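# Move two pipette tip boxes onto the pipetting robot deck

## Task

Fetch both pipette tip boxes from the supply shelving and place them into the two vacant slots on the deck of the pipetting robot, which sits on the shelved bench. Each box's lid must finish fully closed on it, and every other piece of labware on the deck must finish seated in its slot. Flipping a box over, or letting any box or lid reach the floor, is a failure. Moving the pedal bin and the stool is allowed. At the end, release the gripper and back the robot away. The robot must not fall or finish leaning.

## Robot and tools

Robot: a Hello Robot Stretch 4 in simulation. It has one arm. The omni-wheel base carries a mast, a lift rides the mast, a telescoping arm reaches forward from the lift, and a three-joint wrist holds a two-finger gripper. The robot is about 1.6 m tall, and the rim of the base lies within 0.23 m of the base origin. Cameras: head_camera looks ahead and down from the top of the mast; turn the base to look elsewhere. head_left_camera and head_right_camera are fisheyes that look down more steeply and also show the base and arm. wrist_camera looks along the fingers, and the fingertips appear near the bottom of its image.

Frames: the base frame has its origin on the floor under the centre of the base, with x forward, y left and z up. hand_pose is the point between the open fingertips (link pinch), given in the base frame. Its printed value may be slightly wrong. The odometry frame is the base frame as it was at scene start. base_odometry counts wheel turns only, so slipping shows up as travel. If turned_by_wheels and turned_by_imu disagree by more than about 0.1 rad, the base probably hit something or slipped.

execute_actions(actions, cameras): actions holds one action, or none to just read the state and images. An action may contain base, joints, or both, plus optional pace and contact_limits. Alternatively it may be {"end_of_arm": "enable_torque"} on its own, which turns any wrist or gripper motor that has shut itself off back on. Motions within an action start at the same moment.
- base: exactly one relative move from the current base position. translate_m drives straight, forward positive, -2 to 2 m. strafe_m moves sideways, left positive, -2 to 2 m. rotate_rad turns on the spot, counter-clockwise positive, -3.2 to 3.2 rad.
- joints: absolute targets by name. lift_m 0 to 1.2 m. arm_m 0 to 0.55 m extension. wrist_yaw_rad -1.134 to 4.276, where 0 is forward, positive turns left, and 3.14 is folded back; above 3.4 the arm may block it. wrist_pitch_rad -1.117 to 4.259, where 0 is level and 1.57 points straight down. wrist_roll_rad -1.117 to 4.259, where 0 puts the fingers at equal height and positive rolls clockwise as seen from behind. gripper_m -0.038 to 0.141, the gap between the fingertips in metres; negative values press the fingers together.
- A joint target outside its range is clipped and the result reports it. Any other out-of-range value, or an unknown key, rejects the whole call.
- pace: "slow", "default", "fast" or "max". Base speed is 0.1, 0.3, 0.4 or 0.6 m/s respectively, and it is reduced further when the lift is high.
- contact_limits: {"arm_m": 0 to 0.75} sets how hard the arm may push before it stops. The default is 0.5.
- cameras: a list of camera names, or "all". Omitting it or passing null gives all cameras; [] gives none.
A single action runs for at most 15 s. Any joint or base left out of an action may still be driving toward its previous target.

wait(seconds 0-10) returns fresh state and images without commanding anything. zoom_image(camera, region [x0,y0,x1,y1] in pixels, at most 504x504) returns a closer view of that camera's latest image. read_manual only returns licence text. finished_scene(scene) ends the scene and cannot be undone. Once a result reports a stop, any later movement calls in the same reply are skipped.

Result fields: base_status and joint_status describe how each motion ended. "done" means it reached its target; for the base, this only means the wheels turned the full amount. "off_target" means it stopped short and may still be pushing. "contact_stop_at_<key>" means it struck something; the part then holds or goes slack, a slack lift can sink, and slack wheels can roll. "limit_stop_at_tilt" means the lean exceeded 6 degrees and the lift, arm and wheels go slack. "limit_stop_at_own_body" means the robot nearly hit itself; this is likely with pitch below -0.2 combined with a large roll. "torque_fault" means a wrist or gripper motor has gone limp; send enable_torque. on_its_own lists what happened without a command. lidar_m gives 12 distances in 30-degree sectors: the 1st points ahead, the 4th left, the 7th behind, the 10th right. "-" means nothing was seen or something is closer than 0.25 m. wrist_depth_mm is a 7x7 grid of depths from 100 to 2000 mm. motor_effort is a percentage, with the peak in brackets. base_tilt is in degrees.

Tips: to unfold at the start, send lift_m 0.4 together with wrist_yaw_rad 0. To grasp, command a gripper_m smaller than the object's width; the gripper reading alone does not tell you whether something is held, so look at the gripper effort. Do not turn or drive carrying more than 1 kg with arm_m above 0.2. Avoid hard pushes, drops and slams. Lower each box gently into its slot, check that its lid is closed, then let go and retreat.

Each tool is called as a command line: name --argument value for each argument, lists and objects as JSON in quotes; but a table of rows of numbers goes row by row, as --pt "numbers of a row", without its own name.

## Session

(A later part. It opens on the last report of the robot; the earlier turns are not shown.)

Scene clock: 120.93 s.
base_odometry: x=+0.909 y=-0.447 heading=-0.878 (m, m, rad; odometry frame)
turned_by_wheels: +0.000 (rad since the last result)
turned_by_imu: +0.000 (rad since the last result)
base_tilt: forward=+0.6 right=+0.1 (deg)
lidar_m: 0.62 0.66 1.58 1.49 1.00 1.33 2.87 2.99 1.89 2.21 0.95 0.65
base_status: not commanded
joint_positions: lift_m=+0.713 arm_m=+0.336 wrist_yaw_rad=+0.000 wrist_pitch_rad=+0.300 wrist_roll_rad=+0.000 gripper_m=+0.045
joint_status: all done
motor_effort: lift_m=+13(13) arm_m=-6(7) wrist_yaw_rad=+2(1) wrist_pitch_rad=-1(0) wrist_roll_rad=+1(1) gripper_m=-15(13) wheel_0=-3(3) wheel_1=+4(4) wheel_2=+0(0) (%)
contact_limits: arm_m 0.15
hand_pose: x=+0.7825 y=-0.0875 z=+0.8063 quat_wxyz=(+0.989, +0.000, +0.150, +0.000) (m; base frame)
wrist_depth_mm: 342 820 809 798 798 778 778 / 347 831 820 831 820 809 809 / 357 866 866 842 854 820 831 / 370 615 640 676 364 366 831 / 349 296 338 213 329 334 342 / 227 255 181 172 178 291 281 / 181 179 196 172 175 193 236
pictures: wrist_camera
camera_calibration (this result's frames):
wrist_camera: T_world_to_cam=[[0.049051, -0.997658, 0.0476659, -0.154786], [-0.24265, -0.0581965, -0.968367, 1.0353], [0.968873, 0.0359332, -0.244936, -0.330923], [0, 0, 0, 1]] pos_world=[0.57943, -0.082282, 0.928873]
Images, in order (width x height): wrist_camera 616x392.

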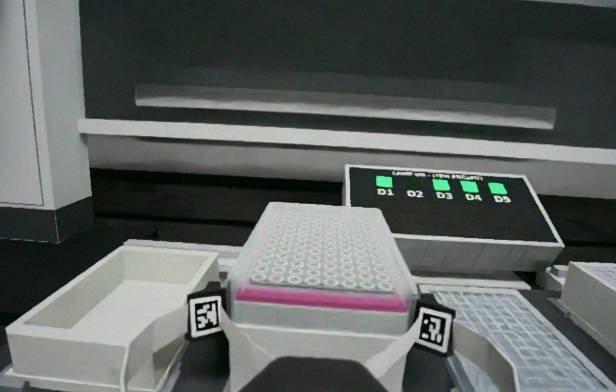

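execute_actions --actions '[{"joints":{"gripper_m":0.092},"pace":"slow"}]' --cameras '["wrist_camera"]'

execute_actions --actions '[{"joints":{"arm_m":0.19,"lift_m":0.72},"pace":"slow"}]' --cameras '["wrist_camera","head_camera"]'

zoom_image --camera "wrist_camera" --region '[120, 140, 520, 320]'

Scene clock: 124.20 s.
base_odometry: x=+0.909 y=-0.447 heading=-0.878 (m, m, rad; odometry frame)
turned_by_wheels: +0.000 (rad since the last result)
turned_by_imu: +0.001 (rad since the last result)
base_tilt: forward=+0.7 right=+0.0 (deg)
lidar_m: 0.62 0.66 1.57 1.53 1.01 1.33 2.83 3.01 1.89 2.21 0.95 0.65
base_status: not commanded
joint_positions: lift_m=+0.713 arm_m=+0.336 wrist_yaw_rad=+0.000 wrist_pitch_rad=+0.302 wrist_roll_rad=+0.000 gripper_m=+0.092
joint_status: all done
motor_effort: lift_m=+13(13) arm_m=-5(6) wrist_yaw_rad=+2(2) wrist_pitch_rad=-5(5) wrist_roll_rad=+1(1) gripper_m=-3(13) wheel_0=-3(3) wheel_1=+4(4) wheel_2=+0(0) (%)
hand_pose: x=+0.7823 y=-0.0875 z=+0.8059 quat_wxyz=(+0.989, +0.000, +0.150, +0.000) (m; base frame)
wrist_depth_mm: 342 820 809 788 788 778 788 / 345 831 820 820 831 809 809 / 357 891 866 854 854 768 831 / 366 615 647 661 364 366 798 / 353 297 338 216 330 332 340 / 227 253 188 182 184 287 283 / 181 179 202 143 190 217 235
pictures: wrist_camera
camera_calibration (this result's frames):
wrist_camera: T_world_to_cam=[[0.0490651, -0.997661, 0.047591, -0.154723], [-0.244136, -0.0581825, -0.967994, 1.03569], [0.968499, 0.035876, -0.24642, -0.329364], [0, 0, 0, 1]] pos_world=[0.579429, -0.0822863, 0.92874]
Images, in order (width x height): wrist_camera 616x392.

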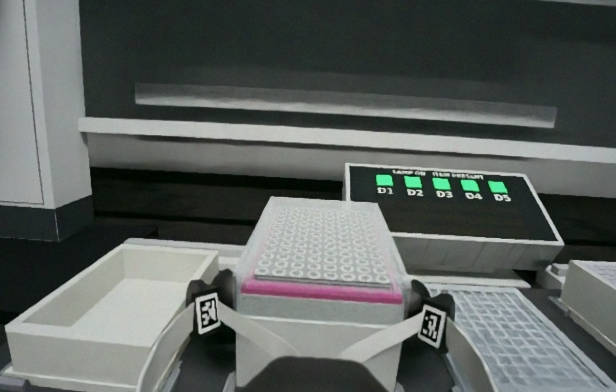

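Scene clock: 126.93 s.
base_odometry: x=+0.909 y=-0.447 heading=-0.878 (m, m, rad; odometry frame)
turned_by_wheels: +0.000 (rad since the last result)
turned_by_imu: +0.001 (rad since the last result)
base_tilt: forward=+0.6 right=+0.2 (deg)
lidar_m: 0.63 0.65 1.54 1.51 1.02 1.33 2.86 2.99 1.87 2.20 0.94 0.66
base_status: not commanded
joint_positions: lift_m=+0.720 arm_m=+0.191 wrist_yaw_rad=+0.000 wrist_pitch_rad=+0.302 wrist_roll_rad=+0.000 gripper_m=+0.092
joint_status: all done
motor_effort: lift_m=+25(24) arm_m=-6(5) wrist_yaw_rad=+1(2) wrist_pitch_rad=-6(4) wrist_roll_rad=+1(1) gripper_m=-1(3) wheel_0=-3(3) wheel_1=+4(4) wheel_2=+0(0) (%)
hand_pose: x=+0.6374 y=-0.0874 z=+0.8120 quat_wxyz=(+0.989, +0.000, +0.150, +0.000) (m; base frame)
wrist_depth_mm: 421 488 931 917 917 917 891 / 480 504 976 976 946 946 931 / 500 508 1008 991 891 976 960 / 512 521 668 488 477 496 842 / 389 370 345 317 387 399 340 / 286 287 196 290 283 301 306 / 248 246 247 149 241 250 263
pictures: head_camera, wrist_camera
camera_calibration (this result's frames):
wrist_camera: T_world_to_cam=[[0.0493823, -0.997646, 0.0475874, -0.148012], [-0.244193, -0.0582594, -0.967975, 1.00619], [0.968469, 0.0361804, -0.246495, -0.187392], [0, 0, 0, 1]] pos_world=[0.434497, -0.0822634, 0.934823]
Images, in order (width x height): head_camera 420x560, wrist_camera 616x392.

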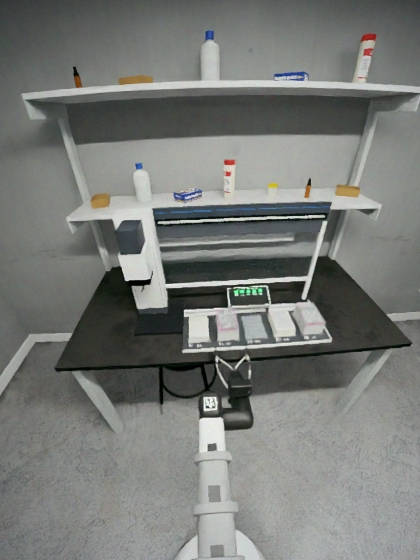

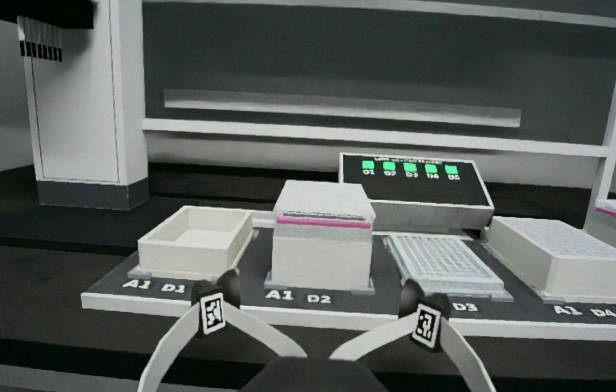

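Region (120, 140, 520, 320) of wrist_camera's 616x392 image, scaled by 1.260; it fills the top 227 rows of this view, and the rest is white.

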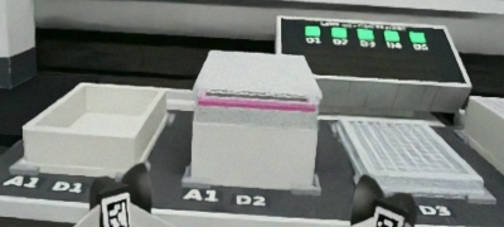

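execute_actions --actions '[{"base":{"translate_m":-0.3},"joints":{"arm_m":0.0},"pace":"fast"}]' --cameras '["wrist_camera"]'

finished_scene --scene 1

Scene clock: 129.70 s.
base_odometry: x=+0.717 y=-0.216 heading=-0.878 (m, m, rad; odometry frame)
turned_by_wheels: +0.000 (rad since the last result)
turned_by_imu: +0.001 (rad since the last result)
base_tilt: forward=+0.7 right=+0.1 (deg)
lidar_m: 0.92 0.97 1.59 0.92 0.93 1.32 2.54 2.65 1.83 1.78 2.27 0.95
base_status: done
joint_positions: lift_m=+0.720 arm_m=+0.001 wrist_yaw_rad=+0.000 wrist_pitch_rad=+0.302 wrist_roll_rad=+0.000 gripper_m=+0.092
joint_status: all done
motor_effort: lift_m=+24(24) arm_m=-5(5) wrist_yaw_rad=+1(2) wrist_pitch_rad=-6(6) wrist_roll_rad=+1(1) gripper_m=-2(2) wheel_0=-1(7) wheel_1=-2(7) wheel_2=-2(16) (%)
hand_pose: x=+0.4473 y=-0.0875 z=+0.8120 quat_wxyz=(+0.989, +0.000, +0.150, +0.000) (m; base frame)
wrist_depth_mm: 1464 1336 891 1229 931 1205 1160 / 1464 1430 946 1430 1430 1366 1366 / 1537 1464 991 1366 1008 1430 1464 / 788 778 768 768 759 750 854 / 1576 1618 991 1576 1618 1537 1537 / 1366 1576 197 1499 1499 1576 1618 / 1229 1281 1255 149 1308 1366 1430
pictures: wrist_camera
camera_calibration (this result's frames):
wrist_camera: T_world_to_cam=[[0.0491635, -0.997657, 0.0475798, -0.138587], [-0.244354, -0.0582039, -0.967938, 0.959827], [0.968439, 0.0359609, -0.246643, -0.0032391], [0, 0, 0, 1]] pos_world=[0.244488, -0.0822799, 0.934847]
Images, in order (width x height): wrist_camera 616x392.

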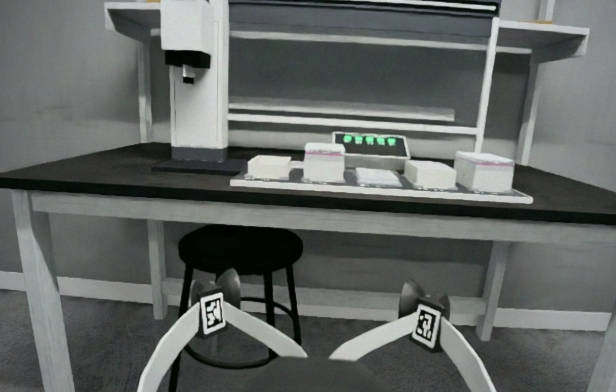

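The scene is finished: the task was done.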